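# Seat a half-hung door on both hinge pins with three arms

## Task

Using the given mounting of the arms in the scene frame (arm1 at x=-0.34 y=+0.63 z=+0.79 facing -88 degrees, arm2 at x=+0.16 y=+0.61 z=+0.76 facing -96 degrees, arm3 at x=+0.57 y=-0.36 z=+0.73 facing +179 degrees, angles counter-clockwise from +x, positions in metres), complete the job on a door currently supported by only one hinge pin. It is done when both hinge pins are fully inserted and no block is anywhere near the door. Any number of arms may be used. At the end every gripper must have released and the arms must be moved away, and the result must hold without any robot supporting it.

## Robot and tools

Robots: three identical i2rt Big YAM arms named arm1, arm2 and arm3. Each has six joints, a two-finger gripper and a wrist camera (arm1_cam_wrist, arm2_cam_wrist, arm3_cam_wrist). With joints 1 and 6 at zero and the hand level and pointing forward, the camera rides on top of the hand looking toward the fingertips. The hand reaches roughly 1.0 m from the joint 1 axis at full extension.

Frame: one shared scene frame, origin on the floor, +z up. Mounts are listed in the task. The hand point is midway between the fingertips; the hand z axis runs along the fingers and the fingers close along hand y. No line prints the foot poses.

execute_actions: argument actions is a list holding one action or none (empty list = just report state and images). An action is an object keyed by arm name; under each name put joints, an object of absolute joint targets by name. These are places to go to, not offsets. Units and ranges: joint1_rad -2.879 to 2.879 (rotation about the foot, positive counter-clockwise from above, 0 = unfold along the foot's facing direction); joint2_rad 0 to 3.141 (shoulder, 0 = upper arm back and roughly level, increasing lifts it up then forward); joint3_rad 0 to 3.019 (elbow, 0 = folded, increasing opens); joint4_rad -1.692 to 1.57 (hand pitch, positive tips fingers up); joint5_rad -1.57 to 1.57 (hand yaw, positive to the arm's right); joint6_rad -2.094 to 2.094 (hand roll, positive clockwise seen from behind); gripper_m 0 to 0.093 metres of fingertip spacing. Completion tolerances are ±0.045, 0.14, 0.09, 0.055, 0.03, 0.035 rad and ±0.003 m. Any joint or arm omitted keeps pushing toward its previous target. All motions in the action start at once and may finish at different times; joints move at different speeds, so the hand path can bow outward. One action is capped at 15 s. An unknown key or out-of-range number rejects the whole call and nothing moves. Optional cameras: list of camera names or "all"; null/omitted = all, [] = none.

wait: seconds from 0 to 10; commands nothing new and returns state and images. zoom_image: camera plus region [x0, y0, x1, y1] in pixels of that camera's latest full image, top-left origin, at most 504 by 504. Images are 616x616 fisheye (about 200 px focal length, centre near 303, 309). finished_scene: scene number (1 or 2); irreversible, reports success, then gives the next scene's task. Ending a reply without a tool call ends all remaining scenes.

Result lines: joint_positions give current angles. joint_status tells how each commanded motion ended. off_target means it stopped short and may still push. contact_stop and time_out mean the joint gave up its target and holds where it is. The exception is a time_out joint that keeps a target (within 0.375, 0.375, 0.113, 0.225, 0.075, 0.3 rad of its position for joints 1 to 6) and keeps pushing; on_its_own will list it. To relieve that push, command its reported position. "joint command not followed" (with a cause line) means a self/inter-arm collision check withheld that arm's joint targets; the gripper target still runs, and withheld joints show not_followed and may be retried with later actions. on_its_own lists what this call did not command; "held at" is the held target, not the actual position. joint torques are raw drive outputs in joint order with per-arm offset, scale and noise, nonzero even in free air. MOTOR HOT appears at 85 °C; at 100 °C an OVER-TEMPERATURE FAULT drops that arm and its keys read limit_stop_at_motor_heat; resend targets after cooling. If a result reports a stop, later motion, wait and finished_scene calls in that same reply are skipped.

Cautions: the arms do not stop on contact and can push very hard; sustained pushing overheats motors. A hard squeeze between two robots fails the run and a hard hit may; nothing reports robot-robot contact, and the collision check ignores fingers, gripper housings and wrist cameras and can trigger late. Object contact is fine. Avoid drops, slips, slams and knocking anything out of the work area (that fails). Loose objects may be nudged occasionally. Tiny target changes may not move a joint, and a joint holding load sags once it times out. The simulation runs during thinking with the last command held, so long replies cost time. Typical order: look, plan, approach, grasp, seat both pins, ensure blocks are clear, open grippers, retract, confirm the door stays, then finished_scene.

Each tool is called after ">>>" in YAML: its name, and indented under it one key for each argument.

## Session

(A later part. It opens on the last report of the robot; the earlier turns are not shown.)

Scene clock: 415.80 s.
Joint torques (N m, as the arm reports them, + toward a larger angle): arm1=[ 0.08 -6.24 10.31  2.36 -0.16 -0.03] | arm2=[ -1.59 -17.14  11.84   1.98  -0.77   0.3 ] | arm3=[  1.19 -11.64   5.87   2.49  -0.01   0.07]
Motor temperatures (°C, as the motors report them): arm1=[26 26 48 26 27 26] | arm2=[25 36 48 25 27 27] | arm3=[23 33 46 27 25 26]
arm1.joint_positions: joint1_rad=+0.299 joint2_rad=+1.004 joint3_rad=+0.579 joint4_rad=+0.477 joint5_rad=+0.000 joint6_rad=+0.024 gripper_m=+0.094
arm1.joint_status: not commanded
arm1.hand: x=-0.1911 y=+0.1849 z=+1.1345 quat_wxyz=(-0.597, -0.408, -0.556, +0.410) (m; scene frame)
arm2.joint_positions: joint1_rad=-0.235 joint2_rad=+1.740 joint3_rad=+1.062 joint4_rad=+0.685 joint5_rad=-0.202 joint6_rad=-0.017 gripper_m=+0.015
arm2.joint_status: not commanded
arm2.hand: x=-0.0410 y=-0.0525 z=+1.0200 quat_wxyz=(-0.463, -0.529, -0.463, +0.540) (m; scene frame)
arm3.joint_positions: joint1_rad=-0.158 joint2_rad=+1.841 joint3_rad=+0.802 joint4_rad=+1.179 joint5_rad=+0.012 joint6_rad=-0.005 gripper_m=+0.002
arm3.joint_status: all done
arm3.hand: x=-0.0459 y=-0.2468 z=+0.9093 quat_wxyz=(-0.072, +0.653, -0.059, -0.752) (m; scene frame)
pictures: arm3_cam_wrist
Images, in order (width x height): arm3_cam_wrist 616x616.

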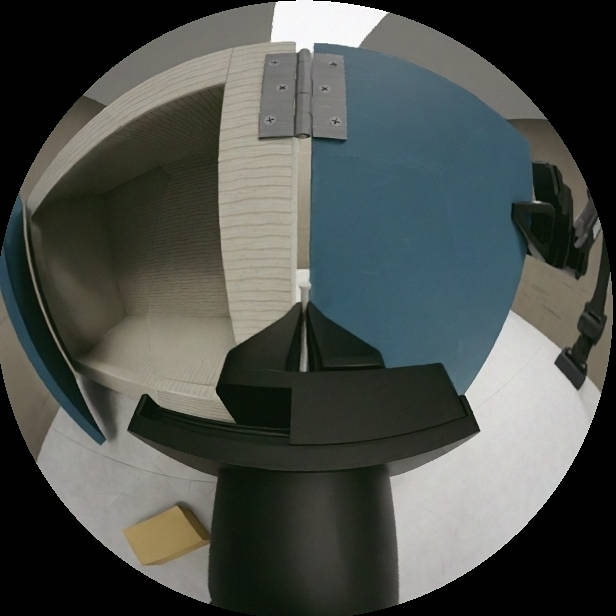

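Keep descending.

>>> execute_actions:
  actions:
    - {"arm3":{"joints":{"joint2_rad":1.88,"joint3_rad":0.79,"joint4_rad":1.21}}}
  cameras: []

>>> execute_actions:
  actions:
    - {"arm3":{"joints":{"joint2_rad":1.91,"joint3_rad":0.79,"joint4_rad":1.22}}}
  cameras: ["arm3_cam_wrist"]

Scene clock: 423.03 s.
Joint torques (N m, as the arm reports them, + toward a larger angle): arm1=[ 0.11 -6.21 10.3   2.31 -0.15 -0.03] | arm2=[ -1.82 -17.71  11.86   1.98  -0.75   0.31] | arm3=[ 1.39 -9.71  5.37  2.07 -0.01  0.1 ]
Motor temperatures (°C, as the motors report them): arm1=[26 25 48 26 27 26] | arm2=[25 36 48 25 27 27] | arm3=[23 33 45 27 25 26]
arm1.joint_positions: joint1_rad=+0.299 joint2_rad=+1.004 joint3_rad=+0.579 joint4_rad=+0.477 joint5_rad=+0.000 joint6_rad=+0.024 gripper_m=+0.094
arm1.joint_status: not commanded
arm1.hand: x=-0.1911 y=+0.1849 z=+1.1345 quat_wxyz=(-0.597, -0.408, -0.556, +0.410) (m; scene frame)
arm2.joint_positions: joint1_rad=-0.235 joint2_rad=+1.740 joint3_rad=+1.062 joint4_rad=+0.685 joint5_rad=-0.202 joint6_rad=-0.017 gripper_m=+0.015
arm2.joint_status: not commanded
arm2.hand: x=-0.0410 y=-0.0525 z=+1.0200 quat_wxyz=(-0.463, -0.529, -0.463, +0.540) (m; scene frame)
arm3.joint_positions: joint1_rad=-0.158 joint2_rad=+1.851 joint3_rad=+0.798 joint4_rad=+1.201 joint5_rad=+0.012 joint6_rad=-0.005 gripper_m=+0.002
arm3.joint_status: all done
arm3.hand: x=-0.0443 y=-0.2471 z=+0.9066 quat_wxyz=(-0.072, +0.650, -0.059, -0.754) (m; scene frame)
pictures: none
No camera images: the call's "cameras" was empty. Leave "cameras" out to get every camera's image.

Scene clock: 423.60 s.
Joint torques (N m, as the arm reports them, + toward a larger angle): arm1=[-0.1  -6.18 10.3   2.36 -0.14 -0.04] | arm2=[ -1.62 -17.45  11.73   1.92  -0.72   0.3 ] | arm3=[ 1.23 -8.8   5.13  1.43  0.    0.07]
Motor temperatures (°C, as the motors report them): arm1=[26 25 48 26 27 26] | arm2=[25 36 48 25 27 27] | arm3=[23 33 45 27 25 26]
arm1.joint_positions: joint1_rad=+0.299 joint2_rad=+1.004 joint3_rad=+0.579 joint4_rad=+0.477 joint5_rad=+0.000 joint6_rad=+0.024 gripper_m=+0.094
arm1.joint_status: not commanded
arm1.hand: x=-0.1911 y=+0.1849 z=+1.1345 quat_wxyz=(-0.597, -0.408, -0.556, +0.410) (m; scene frame)
arm2.joint_positions: joint1_rad=-0.235 joint2_rad=+1.740 joint3_rad=+1.062 joint4_rad=+0.685 joint5_rad=-0.202 joint6_rad=-0.017 gripper_m=+0.015
arm2.joint_status: not commanded
arm2.hand: x=-0.0410 y=-0.0525 z=+1.0200 quat_wxyz=(-0.463, -0.529, -0.463, +0.540) (m; scene frame)
arm3.joint_positions: joint1_rad=-0.158 joint2_rad=+1.863 joint3_rad=+0.798 joint4_rad=+1.228 joint5_rad=+0.012 joint6_rad=-0.005 gripper_m=+0.002
arm3.joint_status: all done
arm3.hand: x=-0.0439 y=-0.2472 z=+0.9057 quat_wxyz=(-0.072, +0.645, -0.059, -0.759) (m; scene frame)
pictures: arm3_cam_wrist
Images, in order (width x height): arm3_cam_wrist 616x616.

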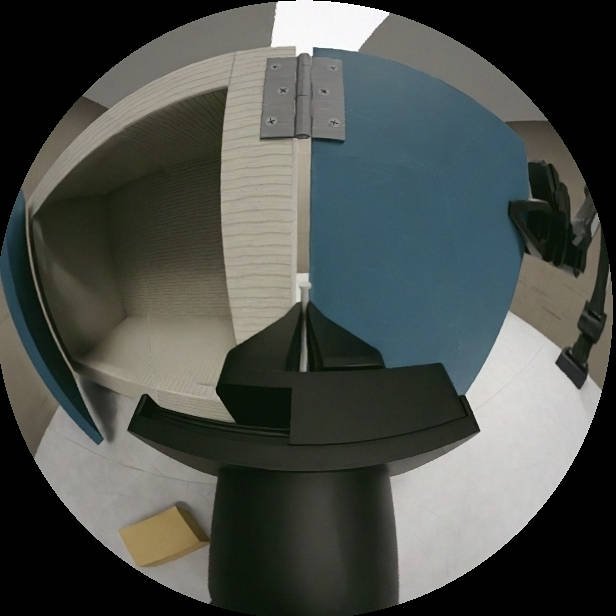

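>>> execute_actions:
  actions:
    - {"arm3":{"joints":{"joint2_rad":1.86,"joint3_rad":0.775,"joint4_rad":1.22}}}
  cameras: []

>>> execute_actions:
  actions:
    - {"arm3":{"joints":{"joint2_rad":1.84,"joint3_rad":0.755,"joint4_rad":1.22}}}
  cameras: ["arm3_cam_wrist"]

Scene clock: 430.87 s.
Joint torques (N m, as the arm reports them, + toward a larger angle): arm1=[-0.01 -6.08 10.31  2.36 -0.14 -0.04] | arm2=[ -2.   -17.21  11.91   1.95  -0.75   0.3 ] | arm3=[  1.12 -12.17   4.34   1.33   0.     0.09]
Motor temperatures (°C, as the motors report them): arm1=[26 25 48 26 27 26] | arm2=[25 36 48 25 27 27] | arm3=[23 32 44 27 25 26]
arm1.joint_positions: joint1_rad=+0.299 joint2_rad=+1.004 joint3_rad=+0.579 joint4_rad=+0.477 joint5_rad=+0.000 joint6_rad=+0.024 gripper_m=+0.094
arm1.joint_status: not commanded
arm1.hand: x=-0.1911 y=+0.1849 z=+1.1345 quat_wxyz=(-0.597, -0.408, -0.556, +0.410) (m; scene frame)
arm2.joint_positions: joint1_rad=-0.235 joint2_rad=+1.740 joint3_rad=+1.062 joint4_rad=+0.685 joint5_rad=-0.202 joint6_rad=-0.017 gripper_m=+0.015
arm2.joint_status: not commanded
arm2.hand: x=-0.0410 y=-0.0525 z=+1.0200 quat_wxyz=(-0.463, -0.529, -0.463, +0.540) (m; scene frame)
arm3.joint_positions: joint1_rad=-0.158 joint2_rad=+1.860 joint3_rad=+0.792 joint4_rad=+1.230 joint5_rad=+0.012 joint6_rad=-0.005 gripper_m=+0.002
arm3.joint_status: all done
arm3.hand: x=-0.0421 y=-0.2475 z=+0.9059 quat_wxyz=(-0.072, +0.645, -0.059, -0.759) (m; scene frame)
pictures: none
No camera images: the call's "cameras" was empty. Leave "cameras" out to get every camera's image.

Scene clock: 431.47 s.
Joint torques (N m, as the arm reports them, + toward a larger angle): arm1=[-0.05 -6.12 10.3   2.36 -0.14 -0.03] | arm2=[ -1.49 -17.79  11.86   2.    -0.73   0.31] | arm3=[  1.18 -12.72   5.39   1.35  -0.02   0.1 ]
Motor temperatures (°C, as the motors report them): arm1=[26 25 48 26 27 26] | arm2=[25 36 48 25 27 27] | arm3=[23 32 44 27 25 26]
arm1.joint_positions: joint1_rad=+0.299 joint2_rad=+1.004 joint3_rad=+0.579 joint4_rad=+0.477 joint5_rad=+0.000 joint6_rad=+0.024 gripper_m=+0.094
arm1.joint_status: not commanded
arm1.hand: x=-0.1911 y=+0.1849 z=+1.1345 quat_wxyz=(-0.597, -0.408, -0.556, +0.410) (m; scene frame)
arm2.joint_positions: joint1_rad=-0.235 joint2_rad=+1.740 joint3_rad=+1.062 joint4_rad=+0.685 joint5_rad=-0.202 joint6_rad=-0.017 gripper_m=+0.015
arm2.joint_status: not commanded
arm2.hand: x=-0.0410 y=-0.0525 z=+1.0200 quat_wxyz=(-0.463, -0.529, -0.463, +0.540) (m; scene frame)
arm3.joint_positions: joint1_rad=-0.158 joint2_rad=+1.849 joint3_rad=+0.756 joint4_rad=+1.228 joint5_rad=+0.012 joint6_rad=-0.005 gripper_m=+0.002
arm3.joint_status: all done
arm3.hand: x=-0.0310 y=-0.2494 z=+0.8967 quat_wxyz=(-0.071, +0.655, -0.060, -0.750) (m; scene frame)
pictures: arm3_cam_wrist
Images, in order (width x height): arm3_cam_wrist 616x616.

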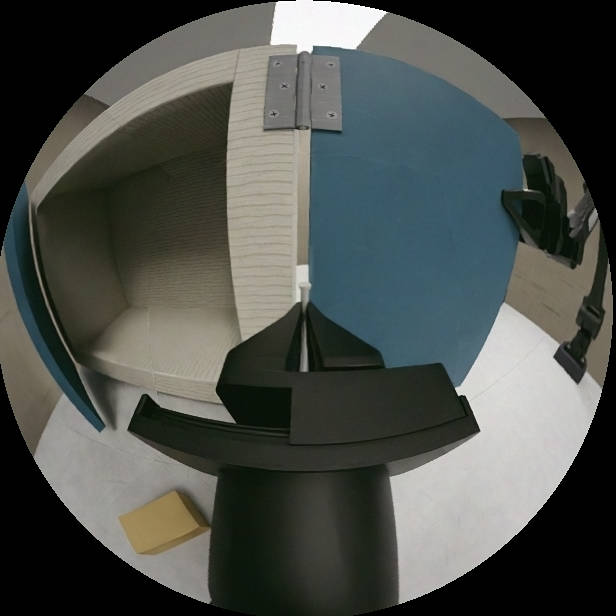

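>>> execute_actions:
  actions:
    - {"arm3":{"joints":{"joint2_rad":1.80,"joint3_rad":0.80,"joint4_rad":1.18}}}
  cameras: []

>>> execute_actions:
  actions:
    - {"arm3":{"joints":{"joint3_rad":0.85,"joint4_rad":1.17}}}
  cameras: []

>>> execute_actions:
  actions:
    - {"arm3":{"joints":{"joint2_rad":1.86,"joint4_rad":1.2}}}
  cameras: []

>>> execute_actions:
  actions:
    - {"arm3":{"joints":{"joint2_rad":1.91,"joint4_rad":1.22}}}
  cameras: ["arm3_cam_wrist"]

Scene clock: 438.83 s.
Joint torques (N m, as the arm reports them, + toward a larger angle): arm1=[-0.16 -6.23 10.31  2.36 -0.15 -0.03] | arm2=[ -1.33 -17.27  11.85   2.    -0.76   0.33] | arm3=[  1.43 -13.32   8.76   1.34  -0.01   0.08]
Motor temperatures (°C, as the motors report them): arm1=[26 25 48 26 27 26] | arm2=[25 36 48 25 27 27] | arm3=[23 33 44 27 25 26]
arm1.joint_positions: joint1_rad=+0.299 joint2_rad=+1.004 joint3_rad=+0.579 joint4_rad=+0.477 joint5_rad=+0.000 joint6_rad=+0.024 gripper_m=+0.094
arm1.joint_status: not commanded
arm1.hand: x=-0.1911 y=+0.1849 z=+1.1345 quat_wxyz=(-0.597, -0.408, -0.556, +0.410) (m; scene frame)
arm2.joint_positions: joint1_rad=-0.235 joint2_rad=+1.740 joint3_rad=+1.062 joint4_rad=+0.685 joint5_rad=-0.202 joint6_rad=-0.017 gripper_m=+0.015
arm2.joint_status: not commanded
arm2.hand: x=-0.0410 y=-0.0525 z=+1.0200 quat_wxyz=(-0.463, -0.529, -0.463, +0.540) (m; scene frame)
arm3.joint_positions: joint1_rad=-0.158 joint2_rad=+1.819 joint3_rad=+0.766 joint4_rad=+1.190 joint5_rad=+0.012 joint6_rad=-0.005 gripper_m=+0.002
arm3.joint_status: all done
arm3.hand: x=-0.0337 y=-0.2489 z=+0.9091 quat_wxyz=(-0.071, +0.655, -0.060, -0.750) (m; scene frame)
pictures: none
No camera images: the call's "cameras" was empty. Leave "cameras" out to get every camera's image.

Scene clock: 439.50 s.
Joint torques (N m, as the arm reports them, + toward a larger angle): arm1=[-0.05 -6.17 10.35  2.38 -0.15 -0.03] | arm2=[ -2.1  -17.63  11.79   2.02  -0.77   0.33] | arm3=[  1.15 -13.64   8.98   1.49  -0.02   0.08]
Motor temperatures (°C, as the motors report them): arm1=[26 25 48 26 27 26] | arm2=[25 36 48 25 27 27] | arm3=[23 33 44 27 25 26]
arm1.joint_positions: joint1_rad=+0.299 joint2_rad=+1.004 joint3_rad=+0.579 joint4_rad=+0.477 joint5_rad=+0.000 joint6_rad=+0.024 gripper_m=+0.094
arm1.joint_status: not commanded
arm1.hand: x=-0.1911 y=+0.1849 z=+1.1345 quat_wxyz=(-0.597, -0.408, -0.556, +0.410) (m; scene frame)
arm2.joint_positions: joint1_rad=-0.235 joint2_rad=+1.740 joint3_rad=+1.062 joint4_rad=+0.685 joint5_rad=-0.202 joint6_rad=-0.017 gripper_m=+0.015
arm2.joint_status: not commanded
arm2.hand: x=-0.0410 y=-0.0525 z=+1.0200 quat_wxyz=(-0.463, -0.529, -0.463, +0.540) (m; scene frame)
arm3.joint_positions: joint1_rad=-0.158 joint2_rad=+1.819 joint3_rad=+0.818 joint4_rad=+1.179 joint5_rad=+0.012 joint6_rad=-0.005 gripper_m=+0.002
arm3.joint_status: all done
arm3.hand: x=-0.0490 y=-0.2463 z=+0.9295 quat_wxyz=(-0.073, +0.639, -0.058, -0.764) (m; scene frame)
pictures: none
No camera images: the call's "cameras" was empty. Leave "cameras" out to get every camera's image.

Scene clock: 440.20 s.
Joint torques (N m, as the arm reports them, + toward a larger angle): arm1=[-0.15 -6.1  10.33  2.33 -0.15 -0.02] | arm2=[ -1.87 -17.25  11.98   2.02  -0.76   0.32] | arm3=[  1.3  -10.79   8.85   2.12  -0.04   0.09]
Motor temperatures (°C, as the motors report them): arm1=[26 25 48 26 27 26] | arm2=[25 36 48 25 27 27] | arm3=[23 33 44 27 25 26]
arm1.joint_positions: joint1_rad=+0.299 joint2_rad=+1.004 joint3_rad=+0.579 joint4_rad=+0.477 joint5_rad=+0.000 joint6_rad=+0.024 gripper_m=+0.094
arm1.joint_status: not commanded
arm1.hand: x=-0.1911 y=+0.1849 z=+1.1345 quat_wxyz=(-0.597, -0.408, -0.556, +0.410) (m; scene frame)
arm2.joint_positions: joint1_rad=-0.235 joint2_rad=+1.740 joint3_rad=+1.062 joint4_rad=+0.685 joint5_rad=-0.202 joint6_rad=-0.017 gripper_m=+0.015
arm2.joint_status: not commanded
arm2.hand: x=-0.0410 y=-0.0525 z=+1.0200 quat_wxyz=(-0.463, -0.529, -0.463, +0.540) (m; scene frame)
arm3.joint_positions: joint1_rad=-0.158 joint2_rad=+1.837 joint3_rad=+0.818 joint4_rad=+1.189 joint5_rad=+0.012 joint6_rad=-0.005 gripper_m=+0.002
arm3.joint_status: all done
arm3.hand: x=-0.0498 y=-0.2461 z=+0.9210 quat_wxyz=(-0.072, +0.642, -0.059, -0.761) (m; scene frame)
pictures: none
No camera images: the call's "cameras" was empty. Leave "cameras" out to get every camera's image.

Scene clock: 440.87 s.
Joint torques (N m, as the arm reports them, + toward a larger angle): arm1=[-0.03 -6.18 10.35  2.37 -0.15 -0.03] | arm2=[ -1.64 -17.09  11.95   2.06  -0.71   0.33] | arm3=[  1.35 -10.     8.49   1.71  -0.04   0.08]
Motor temperatures (°C, as the motors report them): arm1=[26 25 48 26 27 26] | arm2=[25 36 48 25 27 27] | arm3=[23 33 44 27 25 26]
arm1.joint_positions: joint1_rad=+0.299 joint2_rad=+1.004 joint3_rad=+0.579 joint4_rad=+0.477 joint5_rad=+0.000 joint6_rad=+0.024 gripper_m=+0.094
arm1.joint_status: not commanded
arm1.hand: x=-0.1911 y=+0.1849 z=+1.1345 quat_wxyz=(-0.597, -0.408, -0.556, +0.410) (m; scene frame)
arm2.joint_positions: joint1_rad=-0.235 joint2_rad=+1.740 joint3_rad=+1.062 joint4_rad=+0.685 joint5_rad=-0.202 joint6_rad=-0.019 gripper_m=+0.015
arm2.joint_status: not commanded
arm2.hand: x=-0.0410 y=-0.0525 z=+1.0200 quat_wxyz=(-0.462, -0.528, -0.464, +0.541) (m; scene frame)
arm3.joint_positions: joint1_rad=-0.158 joint2_rad=+1.881 joint3_rad=+0.818 joint4_rad=+1.221 joint5_rad=+0.013 joint6_rad=-0.005 gripper_m=+0.002
arm3.joint_status: all done
arm3.hand: x=-0.0509 y=-0.2458 z=+0.9017 quat_wxyz=(-0.072, +0.647, -0.059, -0.757) (m; scene frame)
pictures: arm3_cam_wrist
Images, in order (width x height): arm3_cam_wrist 616x616.

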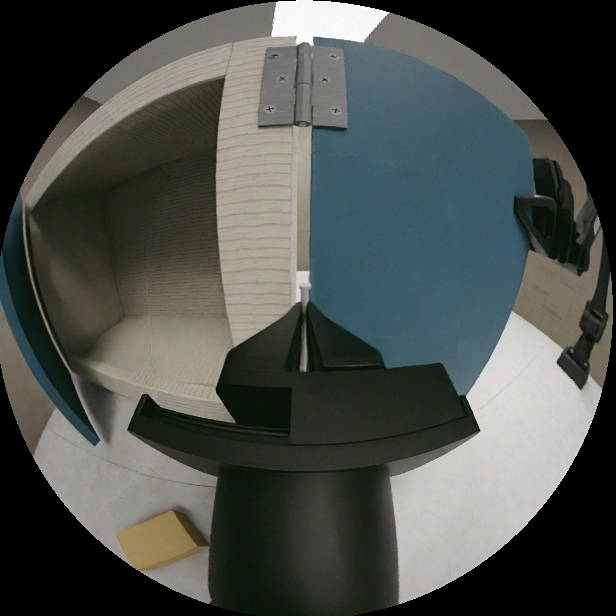

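>>> execute_actions:
  actions:
    - {"arm3":{"joints":{"joint2_rad":1.94,"joint3_rad":0.82,"joint4_rad":1.2}}}
  cameras: []

>>> execute_actions:
  actions:
    - {"arm3":{"joints":{"joint2_rad":1.93,"joint3_rad":0.76,"joint4_rad":1.2}}}
  cameras: ["arm3_cam_wrist"]

Scene clock: 446.07 s.
Joint torques (N m, as the arm reports them, + toward a larger angle): arm1=[-0.18 -6.29 10.36  2.31 -0.15 -0.03] | arm2=[ -1.66 -17.38  11.79   2.07  -0.77   0.39] | arm3=[ 1.04 -9.04  6.02  0.97 -0.09  0.1 ]
Motor temperatures (°C, as the motors report them): arm1=[26 25 48 26 27 26] | arm2=[25 36 48 25 27 27] | arm3=[23 33 45 27 25 26]
arm1.joint_positions: joint1_rad=+0.299 joint2_rad=+1.004 joint3_rad=+0.579 joint4_rad=+0.477 joint5_rad=+0.000 joint6_rad=+0.024 gripper_m=+0.094
arm1.joint_status: not commanded
arm1.hand: x=-0.1911 y=+0.1849 z=+1.1345 quat_wxyz=(-0.597, -0.408, -0.556, +0.410) (m; scene frame)
arm2.joint_positions: joint1_rad=-0.235 joint2_rad=+1.740 joint3_rad=+1.062 joint4_rad=+0.685 joint5_rad=-0.202 joint6_rad=-0.020 gripper_m=+0.015
arm2.joint_status: not commanded
arm2.hand: x=-0.0410 y=-0.0525 z=+1.0200 quat_wxyz=(-0.462, -0.528, -0.464, +0.541) (m; scene frame)
arm3.joint_positions: joint1_rad=-0.158 joint2_rad=+1.892 joint3_rad=+0.817 joint4_rad=+1.221 joint5_rad=+0.014 joint6_rad=-0.005 gripper_m=+0.002
arm3.joint_status: all done
arm3.hand: x=-0.0510 y=-0.2456 z=+0.8949 quat_wxyz=(-0.072, +0.651, -0.060, -0.753) (m; scene frame)
pictures: none
No camera images: the call's "cameras" was empty. Leave "cameras" out to get every camera's image.

Scene clock: 446.70 s.
Joint torques (N m, as the arm reports them, + toward a larger angle): arm1=[ 0.03 -6.08 10.37  2.29 -0.14 -0.04] | arm2=[ -1.39 -17.26  11.74   1.96  -0.77   0.32] | arm3=[ 0.88 -9.46  2.43  0.85 -0.15  0.1 ]
Motor temperatures (°C, as the motors report them): arm1=[26 25 48 26 27 26] | arm2=[25 36 48 25 27 27] | arm3=[23 33 45 27 25 26]
arm1.joint_positions: joint1_rad=+0.299 joint2_rad=+1.004 joint3_rad=+0.579 joint4_rad=+0.477 joint5_rad=+0.000 joint6_rad=+0.024 gripper_m=+0.094
arm1.joint_status: not commanded
arm1.hand: x=-0.1911 y=+0.1849 z=+1.1345 quat_wxyz=(-0.597, -0.408, -0.556, +0.410) (m; scene frame)
arm2.joint_positions: joint1_rad=-0.235 joint2_rad=+1.740 joint3_rad=+1.062 joint4_rad=+0.685 joint5_rad=-0.202 joint6_rad=-0.019 gripper_m=+0.015
arm2.joint_status: not commanded
arm2.hand: x=-0.0410 y=-0.0525 z=+1.0200 quat_wxyz=(-0.462, -0.528, -0.463, +0.541) (m; scene frame)
arm3.joint_positions: joint1_rad=-0.158 joint2_rad=+1.892 joint3_rad=+0.797 joint4_rad=+1.221 joint5_rad=+0.015 joint6_rad=-0.005 gripper_m=+0.002
arm3.joint_status: all done
arm3.hand: x=-0.0449 y=-0.2464 z=+0.8864 quat_wxyz=(-0.072, +0.658, -0.061, -0.747) (m; scene frame)
pictures: arm3_cam_wrist
Images, in order (width x height): arm3_cam_wrist 616x616.

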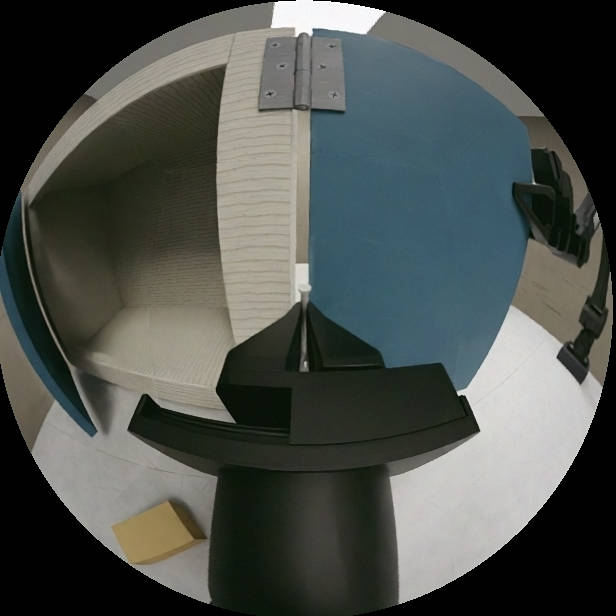

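>>> execute_actions:
  actions:
    - {"arm3":{"joints":{"joint2_rad":1.892,"joint3_rad":0.81,"joint4_rad":1.221,"gripper_m":0.03}}}
  cameras: ["arm3_cam_wrist"]

>>> execute_actions:
  actions:
    - {"arm3":{"joints":{"joint2_rad":1.66,"joint3_rad":0.70,"joint4_rad":0.8,"gripper_m":0.09}}}
  cameras: ["arm3_cam_wrist"]

>>> zoom_image:
  camera: "arm3_cam_wrist"
  region: [250,200,370,380]

Scene clock: 452.80 s.
Joint torques (N m, as the arm reports them, + toward a larger angle): arm1=[-0.23 -5.97 10.34  2.31 -0.15 -0.03] | arm2=[ -1.93 -17.75  11.9    1.98  -0.78   0.3 ] | arm3=[  1.53 -13.16   7.25   1.73  -0.13   0.09]
Motor temperatures (°C, as the motors report them): arm1=[26 25 48 26 27 26] | arm2=[25 36 48 25 27 27] | arm3=[23 32 44 27 25 26]
arm1.joint_positions: joint1_rad=+0.299 joint2_rad=+1.004 joint3_rad=+0.579 joint4_rad=+0.477 joint5_rad=+0.000 joint6_rad=+0.024 gripper_m=+0.094
arm1.joint_status: not commanded
arm1.hand: x=-0.1911 y=+0.1849 z=+1.1345 quat_wxyz=(-0.597, -0.408, -0.556, +0.410) (m; scene frame)
arm2.joint_positions: joint1_rad=-0.235 joint2_rad=+1.740 joint3_rad=+1.062 joint4_rad=+0.685 joint5_rad=-0.202 joint6_rad=-0.017 gripper_m=+0.015
arm2.joint_status: not commanded
arm2.hand: x=-0.0410 y=-0.0525 z=+1.0200 quat_wxyz=(-0.463, -0.529, -0.463, +0.540) (m; scene frame)
arm3.joint_positions: joint1_rad=-0.158 joint2_rad=+1.894 joint3_rad=+0.789 joint4_rad=+1.221 joint5_rad=+0.015 joint6_rad=-0.005 gripper_m=+0.030
arm3.joint_status: all done
arm3.hand: x=-0.0427 y=-0.2470 z=+0.8823 quat_wxyz=(-0.072, +0.662, -0.061, -0.744) (m; scene frame)
pictures: arm3_cam_wrist
Images, in order (width x height): arm3_cam_wrist 616x616.

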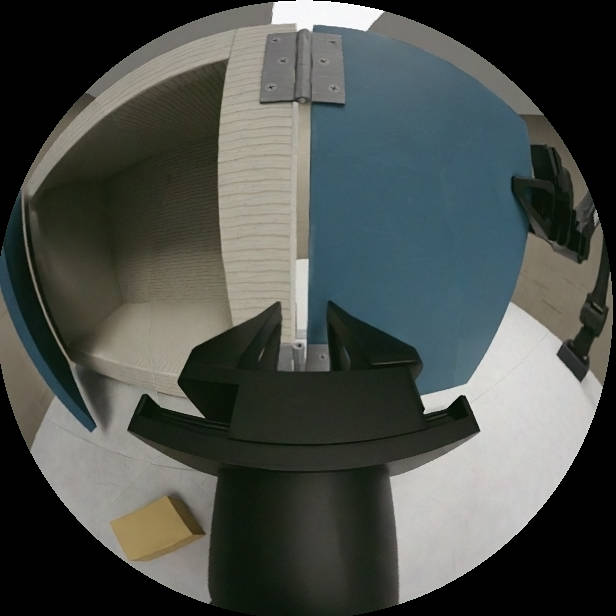

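Scene clock: 453.93 s.
Joint torques (N m, as the arm reports them, + toward a larger angle): arm1=[-0.1  -6.15 10.36  2.41 -0.14 -0.03] | arm2=[ -1.98 -17.36  11.93   2.06  -0.76   0.32] | arm3=[ 1.1  -9.84  6.89  1.56 -0.12  0.09]
Motor temperatures (°C, as the motors report them): arm1=[26 25 48 26 27 26] | arm2=[25 36 48 25 27 27] | arm3=[23 32 44 27 25 26]
arm1.joint_positions: joint1_rad=+0.299 joint2_rad=+1.004 joint3_rad=+0.579 joint4_rad=+0.477 joint5_rad=+0.000 joint6_rad=+0.024 gripper_m=+0.094
arm1.joint_status: not commanded
arm1.hand: x=-0.1911 y=+0.1849 z=+1.1345 quat_wxyz=(-0.597, -0.408, -0.556, +0.410) (m; scene frame)
arm2.joint_positions: joint1_rad=-0.235 joint2_rad=+1.740 joint3_rad=+1.062 joint4_rad=+0.685 joint5_rad=-0.202 joint6_rad=-0.017 gripper_m=+0.015
arm2.joint_status: not commanded
arm2.hand: x=-0.0410 y=-0.0525 z=+1.0200 quat_wxyz=(-0.463, -0.529, -0.463, +0.540) (m; scene frame)
arm3.joint_positions: joint1_rad=-0.158 joint2_rad=+1.655 joint3_rad=+0.697 joint4_rad=+0.810 joint5_rad=+0.015 joint6_rad=-0.005 gripper_m=+0.090
arm3.joint_status: all done
arm3.hand: x=-0.0052 y=-0.2536 z=+0.8803 quat_wxyz=(-0.064, +0.754, -0.068, -0.650) (m; scene frame)
pictures: arm3_cam_wrist
Images, in order (width x height): arm3_cam_wrist 616x616.

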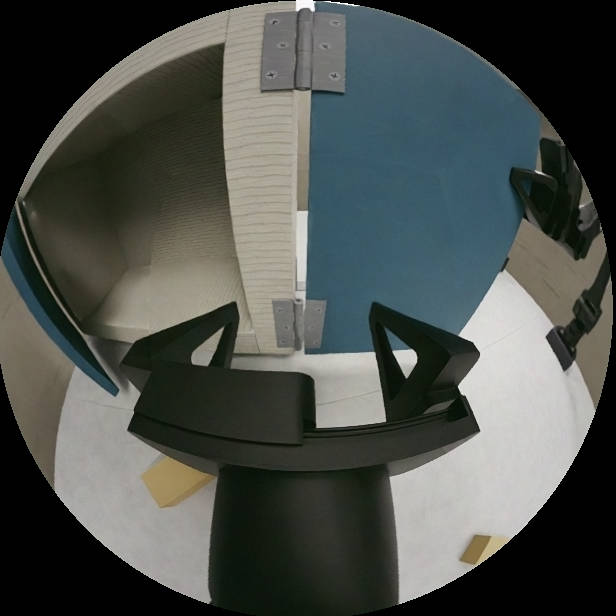

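Region (250, 200, 370, 380) of arm3_cam_wrist's 616x616 image, scaled by 2.800, with more detail than that image has.

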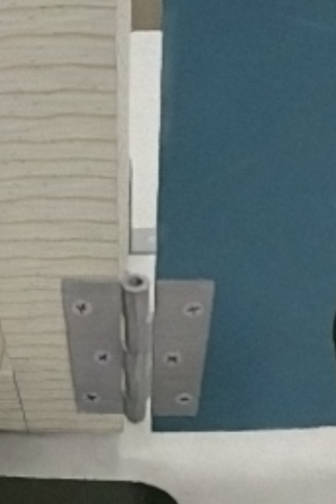

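>>> zoom_image:
  camera: "arm3_cam_wrist"
  region: [280,270,330,355]

>>> execute_actions:
  actions:
    - {"arm3":{"joints":{"joint2_rad":1.3,"joint3_rad":0.45,"joint4_rad":0.4}},"arm1":{"joints":{"joint1_rad":0.45,"joint2_rad":1.5,"joint3_rad":0.8,"joint4_rad":0.1}}}

Region (280, 270, 330, 355) of arm3_cam_wrist's 616x616 image, scaled by 5.929, with more detail than that image has; it fills the left 296 columns of this view, and the rest is white.

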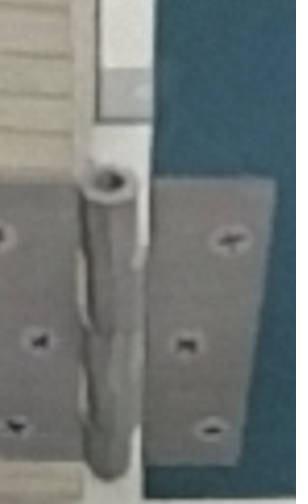

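Scene clock: 460.67 s.
Joint torques (N m, as the arm reports them, + toward a larger angle): arm1=[ -0.35 -12.58   8.44   1.24  -0.15  -0.04] | arm2=[ -1.6  -17.16  11.9    1.95  -0.73   0.3 ] | arm3=[ 1.23 -6.41  7.23  1.39 -0.14  0.09]
Motor temperatures (°C, as the motors report them): arm1=[26 25 48 26 27 26] | arm2=[25 36 48 25 27 27] | arm3=[23 32 44 27 25 26]
arm1.joint_positions: joint1_rad=+0.455 joint2_rad=+1.510 joint3_rad=+0.781 joint4_rad=+0.106 joint5_rad=+0.000 joint6_rad=+0.024 gripper_m=+0.094
arm1.joint_status: all done
arm1.hand: x=-0.0845 y=+0.1432 z=+0.9083 quat_wxyz=(-0.395, -0.468, -0.757, +0.226) (m; scene frame)
arm2.joint_positions: joint1_rad=-0.235 joint2_rad=+1.740 joint3_rad=+1.062 joint4_rad=+0.685 joint5_rad=-0.202 joint6_rad=-0.017 gripper_m=+0.015
arm2.joint_status: not commanded
arm2.hand: x=-0.0410 y=-0.0525 z=+1.0200 quat_wxyz=(-0.463, -0.529, -0.463, +0.540) (m; scene frame)
arm3.joint_positions: joint1_rad=-0.158 joint2_rad=+1.304 joint3_rad=+0.450 joint4_rad=+0.410 joint5_rad=+0.015 joint6_rad=-0.005 gripper_m=+0.090
arm3.joint_status: all done
arm3.hand: x=+0.1167 y=-0.2749 z=+0.8473 quat_wxyz=(-0.054, +0.842, -0.075, -0.532) (m; scene frame)
pictures: arm1_cam_wrist, arm2_cam_wrist, arm3_cam_wrist
Images, in order (width x height): arm1_cam_wrist 616x616, arm2_cam_wrist 616x616, arm3_cam_wrist 616x616.

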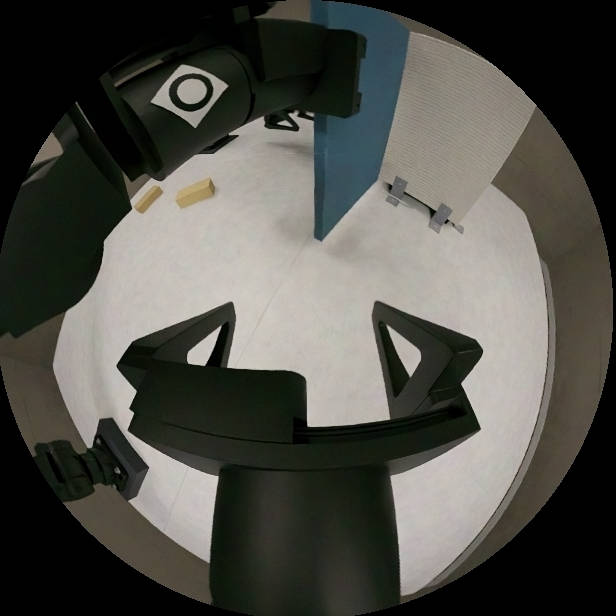

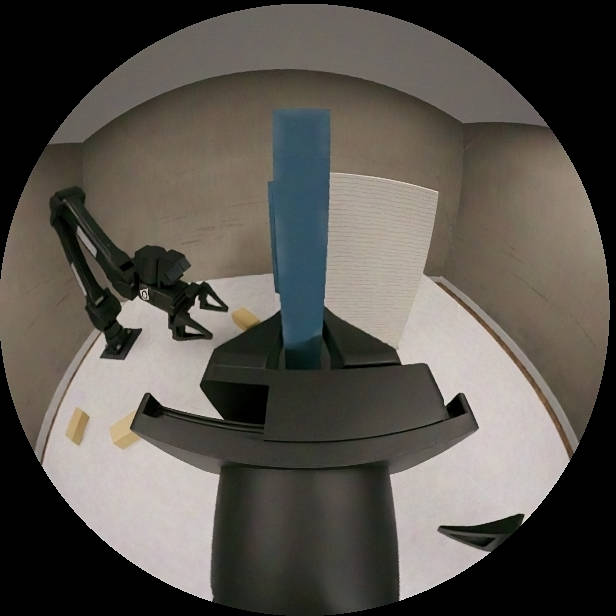

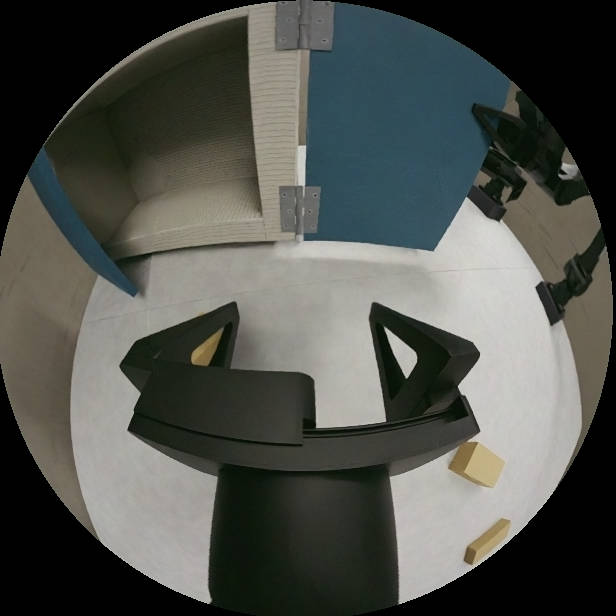

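>>> zoom_image:
  camera: "arm1_cam_wrist"
  region: [300,130,480,260]

>>> zoom_image:
  camera: "arm3_cam_wrist"
  region: [250,130,350,280]

Region (300, 130, 480, 260) of arm1_cam_wrist's 616x616 image, scaled by 2.800, with more detail than that image has.

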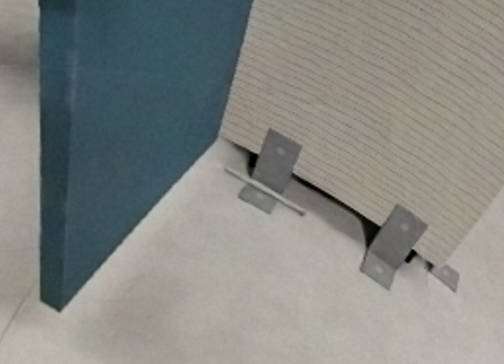

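Region (250, 130, 350, 280) of arm3_cam_wrist's 616x616 image, scaled by 3.360, with more detail than that image has.

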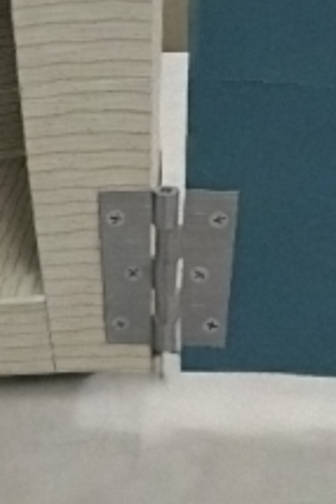

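>>> execute_actions:
  actions:
    - {"arm2":{"joints":{"gripper_m":0.08}},"arm3":{"joints":{"joint1_rad":-0.9,"joint2_rad":0.9,"joint3_rad":0.3}},"arm1":{"joints":{"joint1_rad":0.1,"joint2_rad":1.2,"joint3_rad":0.6,"joint4_rad":0.0}}}
  cameras: []

>>> execute_actions:
  actions:
    - {"arm2":{"joints":{"joint2_rad":1.5,"joint3_rad":0.8,"joint5_rad":0}}}
  cameras: []

>>> execute_actions:
  actions:
    - {"arm2":{"joints":{"joint1_rad":-0.36,"gripper_m":0}}}
  cameras: []

>>> execute_actions:
  actions:
    - {"arm2":{"joints":{"joint2_rad":1.78,"joint3_rad":1.12}}}
  cameras: []

>>> execute_actions:
  actions:
    - {"arm2":{"joints":{"joint1_rad":-0.2}}}
  cameras: []

>>> execute_actions:
  actions:
    - {"arm2":{"joints":{"joint1_rad":-0.05}}}

Scene clock: 490.17 s.
Joint torques (N m, as the arm reports them, + toward a larger angle): arm1=[ 0.11 -7.26  8.29  1.13 -0.18 -0.02] | arm2=[ -1.55 -14.39  12.08   2.01  -0.16   0.2 ] | arm3=[-0.47 -2.09  9.    1.75 -0.13  0.09]
Motor temperatures (°C, as the motors report them): arm1=[26 26 46 25 27 26] | arm2=[25 36 48 25 27 27] | arm3=[23 31 45 27 25 26]
arm1.joint_positions: joint1_rad=+0.099 joint2_rad=+1.194 joint3_rad=+0.593 joint4_rad=+0.009 joint5_rad=+0.001 joint6_rad=+0.024 gripper_m=+0.094
arm1.joint_status: all done
arm1.hand: x=-0.2822 y=+0.1685 z=+0.9473 quat_wxyz=(-0.358, -0.590, -0.658, +0.302) (m; scene frame)
arm2.joint_positions: joint1_rad=-0.238 joint2_rad=+1.706 joint3_rad=+1.062 joint4_rad=+0.685 joint5_rad=-0.216 joint6_rad=-0.009 gripper_m=+0.080
arm2.joint_status: all done
arm2.hand: x=-0.0388 y=-0.0479 z=+1.0426 quat_wxyz=(-0.474, -0.517, -0.458, +0.546) (m; scene frame)
arm3.joint_positions: joint1_rad=-0.891 joint2_rad=+0.900 joint3_rad=+0.296 joint4_rad=+0.404 joint5_rad=+0.015 joint6_rad=-0.005 gripper_m=+0.090
arm3.joint_status: all done
arm3.hand: x=+0.3289 y=-0.0444 z=+0.9309 quat_wxyz=(-0.284, +0.694, -0.341, -0.566) (m; scene frame)
pictures: none
No camera images: the call's "cameras" was empty. Leave "cameras" out to get every camera's image.

Scene clock: 491.23 s.
Joint torques (N m, as the arm reports them, + toward a larger angle): arm1=[-0.14 -7.05  8.31  1.13 -0.18 -0.03] | arm2=[-1.6  -9.67  9.64  2.07  0.23  0.23] | arm3=[-0.5  -2.51  9.04  1.75 -0.14  0.08]
Motor temperatures (°C, as the motors report them): arm1=[26 26 46 25 27 26] | arm2=[25 36 48 25 27 27] | arm3=[23 31 45 27 25 26]
arm1.joint_positions: joint1_rad=+0.099 joint2_rad=+1.194 joint3_rad=+0.593 joint4_rad=+0.009 joint5_rad=+0.001 joint6_rad=+0.024 gripper_m=+0.094
arm1.joint_status: not commanded
arm1.hand: x=-0.2822 y=+0.1685 z=+0.9473 quat_wxyz=(-0.358, -0.590, -0.658, +0.302) (m; scene frame)
arm2.joint_positions: joint1_rad=-0.239 joint2_rad=+1.486 joint3_rad=+0.799 joint4_rad=+0.685 joint5_rad=-0.005 joint6_rad=-0.008 gripper_m=+0.080
arm2.joint_status: all done
arm2.hand: x=-0.0430 y=+0.0480 z=+1.0350 quat_wxyz=(-0.407, -0.578, -0.407, +0.578) (m; scene frame)
arm3.joint_positions: joint1_rad=-0.891 joint2_rad=+0.900 joint3_rad=+0.296 joint4_rad=+0.404 joint5_rad=+0.015 joint6_rad=-0.005 gripper_m=+0.090
arm3.joint_status: not commanded
arm3.hand: x=+0.3289 y=-0.0444 z=+0.9309 quat_wxyz=(-0.284, +0.694, -0.341, -0.566) (m; scene frame)
pictures: none
No camera images: the call's "cameras" was empty. Leave "cameras" out to get every camera's image.

Scene clock: 492.07 s.
Joint torques (N m, as the arm reports them, + toward a larger angle): arm1=[ 0.08 -7.14  8.28  1.14 -0.17 -0.03] | arm2=[ 0.59 -9.49  9.71  1.91  0.09  0.19] | arm3=[-0.35 -2.43  9.04  1.65 -0.15  0.1 ]
Motor temperatures (°C, as the motors report them): arm1=[26 26 46 25 27 26] | arm2=[25 36 48 25 27 27] | arm3=[23 31 45 27 25 26]
arm1.joint_positions: joint1_rad=+0.099 joint2_rad=+1.194 joint3_rad=+0.593 joint4_rad=+0.009 joint5_rad=+0.001 joint6_rad=+0.024 gripper_m=+0.094
arm1.joint_status: not commanded
arm1.hand: x=-0.2822 y=+0.1685 z=+0.9473 quat_wxyz=(-0.358, -0.590, -0.658, +0.302) (m; scene frame)
arm2.joint_positions: joint1_rad=-0.369 joint2_rad=+1.486 joint3_rad=+0.799 joint4_rad=+0.685 joint5_rad=-0.002 joint6_rad=-0.008 gripper_m=+0.001
arm2.joint_status: all done
arm2.hand: x=-0.1147 y=+0.0795 z=+1.0343 quat_wxyz=(-0.368, -0.604, -0.367, +0.604) (m; scene frame)
arm3.joint_positions: joint1_rad=-0.891 joint2_rad=+0.900 joint3_rad=+0.296 joint4_rad=+0.404 joint5_rad=+0.015 joint6_rad=-0.005 gripper_m=+0.090
arm3.joint_status: not commanded
arm3.hand: x=+0.3289 y=-0.0444 z=+0.9309 quat_wxyz=(-0.284, +0.694, -0.341, -0.566) (m; scene frame)
pictures: none
No camera images: the call's "cameras" was empty. Leave "cameras" out to get every camera's image.

Scene clock: 493.10 s.
Joint torques (N m, as the arm reports them, + toward a larger angle): arm1=[ 0.05 -7.15  8.25  1.14 -0.17 -0.02] | arm2=[  0.53 -14.72  13.49   2.13   0.14   0.21] | arm3=[-0.24 -2.67  9.05  1.68 -0.14  0.07]
Motor temperatures (°C, as the motors report them): arm1=[26 26 46 25 27 26] | arm2=[25 36 48 25 27 27] | arm3=[23 31 45 27 25 26]
arm1.joint_positions: joint1_rad=+0.099 joint2_rad=+1.194 joint3_rad=+0.593 joint4_rad=+0.009 joint5_rad=+0.001 joint6_rad=+0.024 gripper_m=+0.094
arm1.joint_status: not commanded
arm1.hand: x=-0.2822 y=+0.1685 z=+0.9473 quat_wxyz=(-0.358, -0.590, -0.658, +0.302) (m; scene frame)
arm2.joint_positions: joint1_rad=-0.369 joint2_rad=+1.776 joint3_rad=+1.072 joint4_rad=+0.685 joint5_rad=-0.002 joint6_rad=-0.008 gripper_m=+0.001
arm2.joint_status: all done
arm2.hand: x=-0.1623 y=-0.0130 z=+1.0000 quat_wxyz=(-0.365, -0.609, -0.370, +0.599) (m; scene frame)
arm3.joint_positions: joint1_rad=-0.891 joint2_rad=+0.900 joint3_rad=+0.296 joint4_rad=+0.404 joint5_rad=+0.015 joint6_rad=-0.005 gripper_m=+0.090
arm3.joint_status: not commanded
arm3.hand: x=+0.3289 y=-0.0444 z=+0.9309 quat_wxyz=(-0.284, +0.694, -0.341, -0.566) (m; scene frame)
pictures: none
No camera images: the call's "cameras" was empty. Leave "cameras" out to get every camera's image.

Scene clock: 494.23 s.
Joint torques (N m, as the arm reports them, + toward a larger angle): arm1=[ 0.02 -7.19  8.26  1.12 -0.17 -0.02] | arm2=[ -1.75 -14.66  13.28   2.01  -0.01   0.2 ] | arm3=[-0.9  -2.34  9.05  1.67 -0.15  0.1 ]
Motor temperatures (°C, as the motors report them): arm1=[26 26 46 25 27 26] | arm2=[25 36 48 25 27 27] | arm3=[23 31 45 27 25 26]
arm1.joint_positions: joint1_rad=+0.099 joint2_rad=+1.194 joint3_rad=+0.593 joint4_rad=+0.009 joint5_rad=+0.001 joint6_rad=+0.024 gripper_m=+0.094
arm1.joint_status: not commanded
arm1.hand: x=-0.2822 y=+0.1685 z=+0.9473 quat_wxyz=(-0.358, -0.590, -0.658, +0.302) (m; scene frame)
arm2.joint_positions: joint1_rad=-0.190 joint2_rad=+1.776 joint3_rad=+1.074 joint4_rad=+0.685 joint5_rad=+0.001 joint6_rad=-0.007 gripper_m=+0.001
arm2.joint_status: all done
arm2.hand: x=-0.0468 y=-0.0608 z=+1.0019 quat_wxyz=(-0.417, -0.573, -0.422, +0.565) (m; scene frame)
arm3.joint_positions: joint1_rad=-0.891 joint2_rad=+0.900 joint3_rad=+0.296 joint4_rad=+0.404 joint5_rad=+0.015 joint6_rad=-0.005 gripper_m=+0.090
arm3.joint_status: not commanded
arm3.hand: x=+0.3289 y=-0.0444 z=+0.9309 quat_wxyz=(-0.284, +0.694, -0.341, -0.566) (m; scene frame)
pictures: none
No camera images: the call's "cameras" was empty. Leave "cameras" out to get every camera's image.

Scene clock: 495.40 s.
Joint torques (N m, as the arm reports them, + toward a larger angle): arm1=[-0.13 -7.19  8.28  1.14 -0.17 -0.03] | arm2=[ -0.85 -14.5   13.29   2.07   0.02   0.21] | arm3=[-0.49 -2.51  9.1   1.67 -0.12  0.1 ]
Motor temperatures (°C, as the motors report them): arm1=[26 26 46 25 27 26] | arm2=[25 36 48 25 27 27] | arm3=[23 31 45 27 25 26]
arm1.joint_positions: joint1_rad=+0.099 joint2_rad=+1.194 joint3_rad=+0.593 joint4_rad=+0.009 joint5_rad=+0.001 joint6_rad=+0.024 gripper_m=+0.094
arm1.joint_status: not commanded
arm1.hand: x=-0.2822 y=+0.1685 z=+0.9473 quat_wxyz=(-0.358, -0.590, -0.658, +0.302) (m; scene frame)
arm2.joint_positions: joint1_rad=-0.042 joint2_rad=+1.776 joint3_rad=+1.074 joint4_rad=+0.685 joint5_rad=+0.000 joint6_rad=-0.007 gripper_m=+0.001
arm2.joint_status: all done
arm2.hand: x=+0.0547 y=-0.0842 z=+1.0027 quat_wxyz=(-0.458, -0.540, -0.463, +0.533) (m; scene frame)
arm3.joint_positions: joint1_rad=-0.891 joint2_rad=+0.900 joint3_rad=+0.296 joint4_rad=+0.404 joint5_rad=+0.015 joint6_rad=-0.005 gripper_m=+0.090
arm3.joint_status: not commanded
arm3.hand: x=+0.3289 y=-0.0444 z=+0.9309 quat_wxyz=(-0.284, +0.694, -0.341, -0.566) (m; scene frame)
pictures: arm1_cam_wrist, arm2_cam_wrist, arm3_cam_wrist
Images, in order (width x height): arm1_cam_wrist 616x616, arm2_cam_wrist 616x616, arm3_cam_wrist 616x616.

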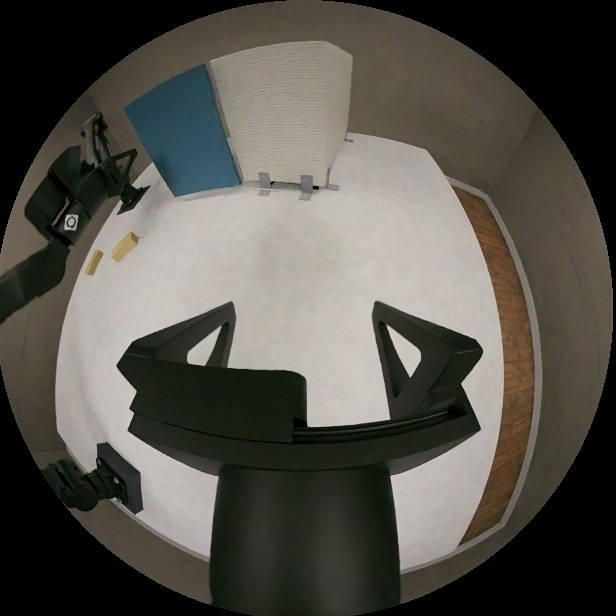

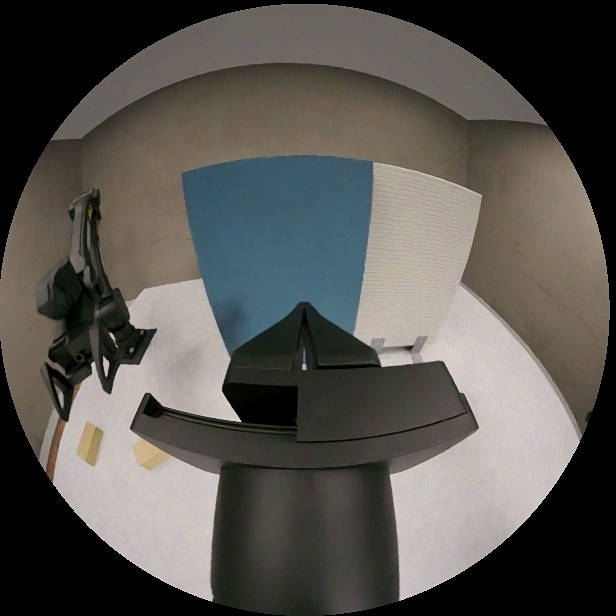

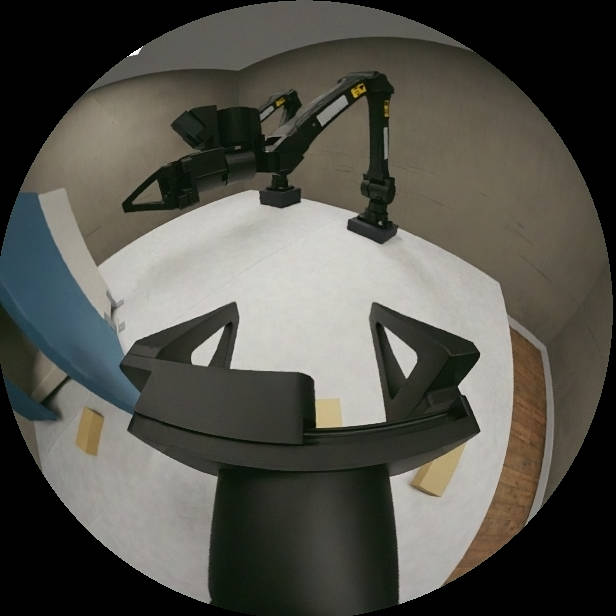

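>>> execute_actions:
  actions:
    - {"arm2":{"joints":{"joint1_rad":-0.22,"joint2_rad":1.6,"joint3_rad":1.1,"joint4_rad":-0.3,"joint6_rad":1.57,"gripper_m":0.04}}}
  cameras: []

>>> execute_actions:
  actions:
    - {"arm2":{"joints":{"joint2_rad":2.2,"joint3_rad":1.82,"joint4_rad":-0.475}}}
  cameras: ["arm2_cam_wrist","arm1_cam_wrist"]

Scene clock: 518.67 s.
Joint torques (N m, as the arm reports them, + toward a larger angle): arm1=[-0.09 -7.11  8.27  1.13 -0.17 -0.03] | arm2=[ -0.07 -11.6   12.3    0.7    0.13   0.12] | arm3=[-0.78 -2.62  9.12  1.71 -0.13  0.12]
Motor temperatures (°C, as the motors report them): arm1=[26 26 45 25 27 26] | arm2=[25 36 49 25 27 27] | arm3=[23 31 46 27 25 26]
arm1.joint_positions: joint1_rad=+0.099 joint2_rad=+1.194 joint3_rad=+0.593 joint4_rad=+0.009 joint5_rad=+0.001 joint6_rad=+0.024 gripper_m=+0.094
arm1.joint_status: not commanded
arm1.hand: x=-0.2822 y=+0.1685 z=+0.9473 quat_wxyz=(-0.358, -0.590, -0.658, +0.302) (m; scene frame)
arm2.joint_positions: joint1_rad=-0.227 joint2_rad=+1.587 joint3_rad=+1.074 joint4_rad=-0.280 joint5_rad=+0.000 joint6_rad=+1.561 gripper_m=+0.040
arm2.joint_status: all done
arm2.hand: x=-0.0368 y=+0.0427 z=+0.9102 quat_wxyz=(-0.376, -0.912, +0.152, +0.062) (m; scene frame)
arm3.joint_positions: joint1_rad=-0.891 joint2_rad=+0.900 joint3_rad=+0.296 joint4_rad=+0.404 joint5_rad=+0.015 joint6_rad=-0.005 gripper_m=+0.090
arm3.joint_status: not commanded
arm3.hand: x=+0.3289 y=-0.0444 z=+0.9309 quat_wxyz=(-0.284, +0.694, -0.341, -0.566) (m; scene frame)
pictures: none
No camera images: the call's "cameras" was empty. Leave "cameras" out to get every camera's image.

Scene clock: 520.10 s.
Joint torques (N m, as the arm reports them, + toward a larger angle): arm1=[-0.08 -7.25  8.24  1.13 -0.18 -0.03] | arm2=[  0.24 -20.62  14.04   0.66   0.1    0.17] | arm3=[-0.41 -2.51  9.14  1.57 -0.14  0.07]
Motor temperatures (°C, as the motors report them): arm1=[26 25 45 25 27 26] | arm2=[25 36 49 25 27 27] | arm3=[23 31 47 27 25 26]
arm1.joint_positions: joint1_rad=+0.099 joint2_rad=+1.194 joint3_rad=+0.593 joint4_rad=+0.009 joint5_rad=+0.001 joint6_rad=+0.024 gripper_m=+0.094
arm1.joint_status: not commanded
arm1.hand: x=-0.2822 y=+0.1685 z=+0.9473 quat_wxyz=(-0.358, -0.590, -0.658, +0.302) (m; scene frame)
arm2.joint_positions: joint1_rad=-0.227 joint2_rad=+2.198 joint3_rad=+1.776 joint4_rad=-0.457 joint5_rad=+0.000 joint6_rad=+1.562 gripper_m=+0.040
arm2.joint_status: all done
arm2.hand: x=-0.1032 y=-0.1496 z=+0.8169 quat_wxyz=(-0.336, -0.927, +0.155, +0.055) (m; scene frame)
arm3.joint_positions: joint1_rad=-0.891 joint2_rad=+0.900 joint3_rad=+0.296 joint4_rad=+0.404 joint5_rad=+0.015 joint6_rad=-0.005 gripper_m=+0.090
arm3.joint_status: not commanded
arm3.hand: x=+0.3289 y=-0.0444 z=+0.9309 quat_wxyz=(-0.284, +0.694, -0.341, -0.566) (m; scene frame)
pictures: arm1_cam_wrist, arm2_cam_wrist
Images, in order (width x height): arm1_cam_wrist 616x616, arm2_cam_wrist 616x616.

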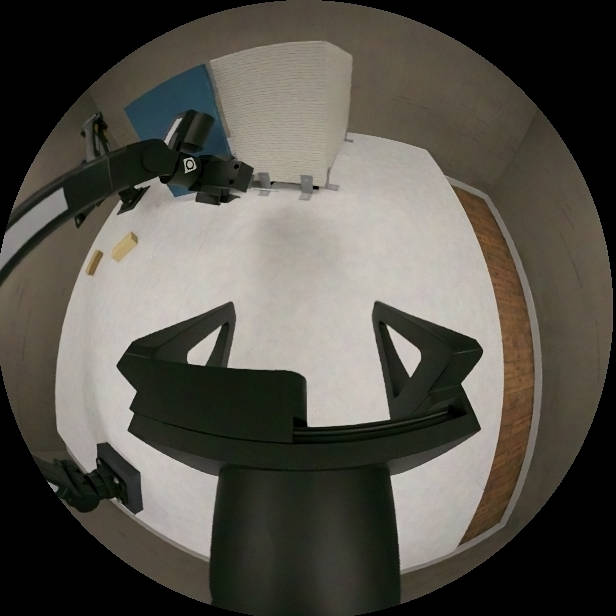

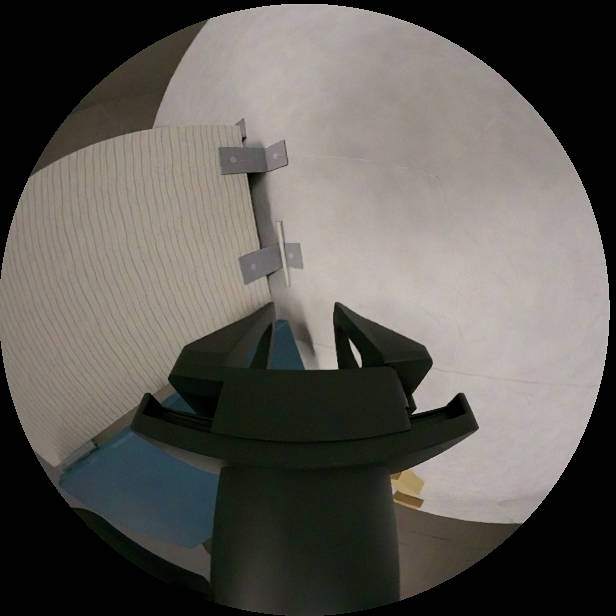

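>>> zoom_image:
  camera: "arm2_cam_wrist"
  region: [230,200,350,330]

Region (230, 200, 350, 330) of arm2_cam_wrist's 616x616 image, scaled by 3.877, with more detail than that image has; it fills the left 465 columns of this view, and the rest is white.

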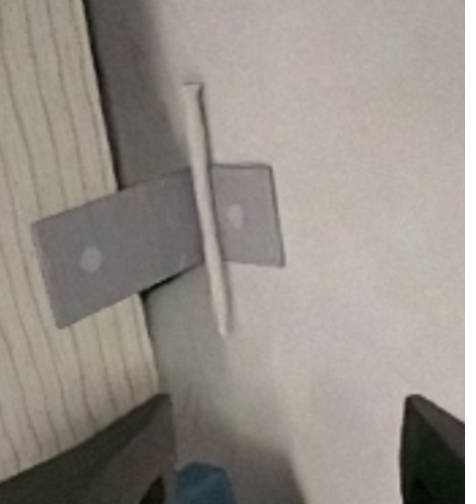

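>>> execute_actions:
  actions:
    - {"arm2":{"joints":{"joint1_rad":-0.25,"joint2_rad":2.37,"joint3_rad":1.98,"joint4_rad":-0.47}}}
  cameras: ["arm2_cam_wrist"]

>>> zoom_image:
  camera: "arm2_cam_wrist"
  region: [230,200,370,340]

Scene clock: 536.60 s.
Joint torques (N m, as the arm reports them, + toward a larger angle): arm1=[ 0.03 -7.05  8.26  1.12 -0.17 -0.02] | arm2=[ -1.2  -22.12  14.07   0.78   0.1    0.15] | arm3=[-0.73 -2.74  9.02  1.65 -0.14  0.09]
Motor temperatures (°C, as the motors report them): arm1=[26 25 45 25 27 26] | arm2=[25 37 50 25 27 27] | arm3=[23 30 47 27 25 26]
arm1.joint_positions: joint1_rad=+0.099 joint2_rad=+1.194 joint3_rad=+0.593 joint4_rad=+0.009 joint5_rad=+0.001 joint6_rad=+0.024 gripper_m=+0.094
arm1.joint_status: not commanded
arm1.hand: x=-0.2822 y=+0.1685 z=+0.9473 quat_wxyz=(-0.358, -0.590, -0.658, +0.302) (m; scene frame)
arm2.joint_positions: joint1_rad=-0.242 joint2_rad=+2.362 joint3_rad=+1.936 joint4_rad=-0.457 joint5_rad=+0.000 joint6_rad=+1.562 gripper_m=+0.040
arm2.joint_status: all done
arm2.hand: x=-0.1274 y=-0.1820 z=+0.7663 quat_wxyz=(-0.334, -0.927, +0.162, +0.057) (m; scene frame)
arm3.joint_positions: joint1_rad=-0.891 joint2_rad=+0.900 joint3_rad=+0.296 joint4_rad=+0.404 joint5_rad=+0.015 joint6_rad=-0.005 gripper_m=+0.090
arm3.joint_status: not commanded
arm3.hand: x=+0.3289 y=-0.0444 z=+0.9309 quat_wxyz=(-0.284, +0.694, -0.341, -0.566) (m; scene frame)
pictures: arm2_cam_wrist
Images, in order (width x height): arm2_cam_wrist 616x616.

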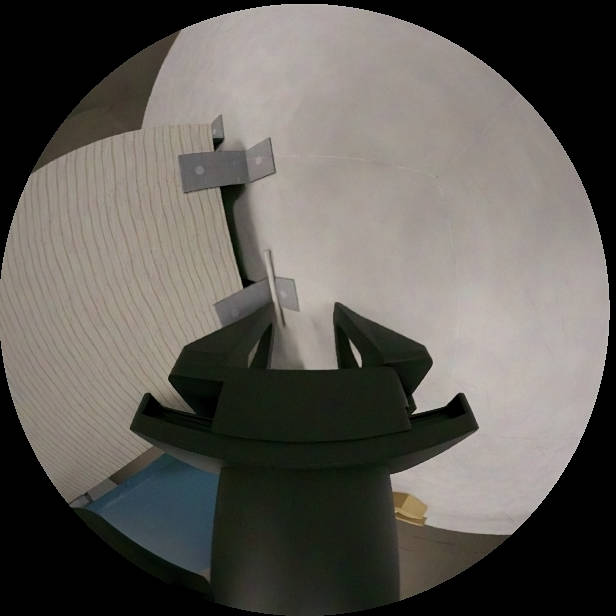

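Region (230, 200, 370, 340) of arm2_cam_wrist's 616x616 image, scaled by 3.600, with more detail than that image has.

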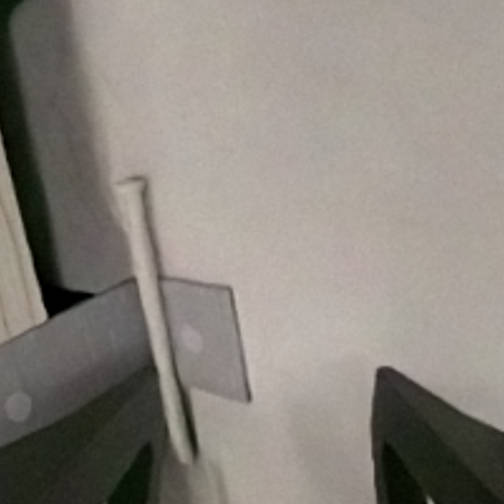

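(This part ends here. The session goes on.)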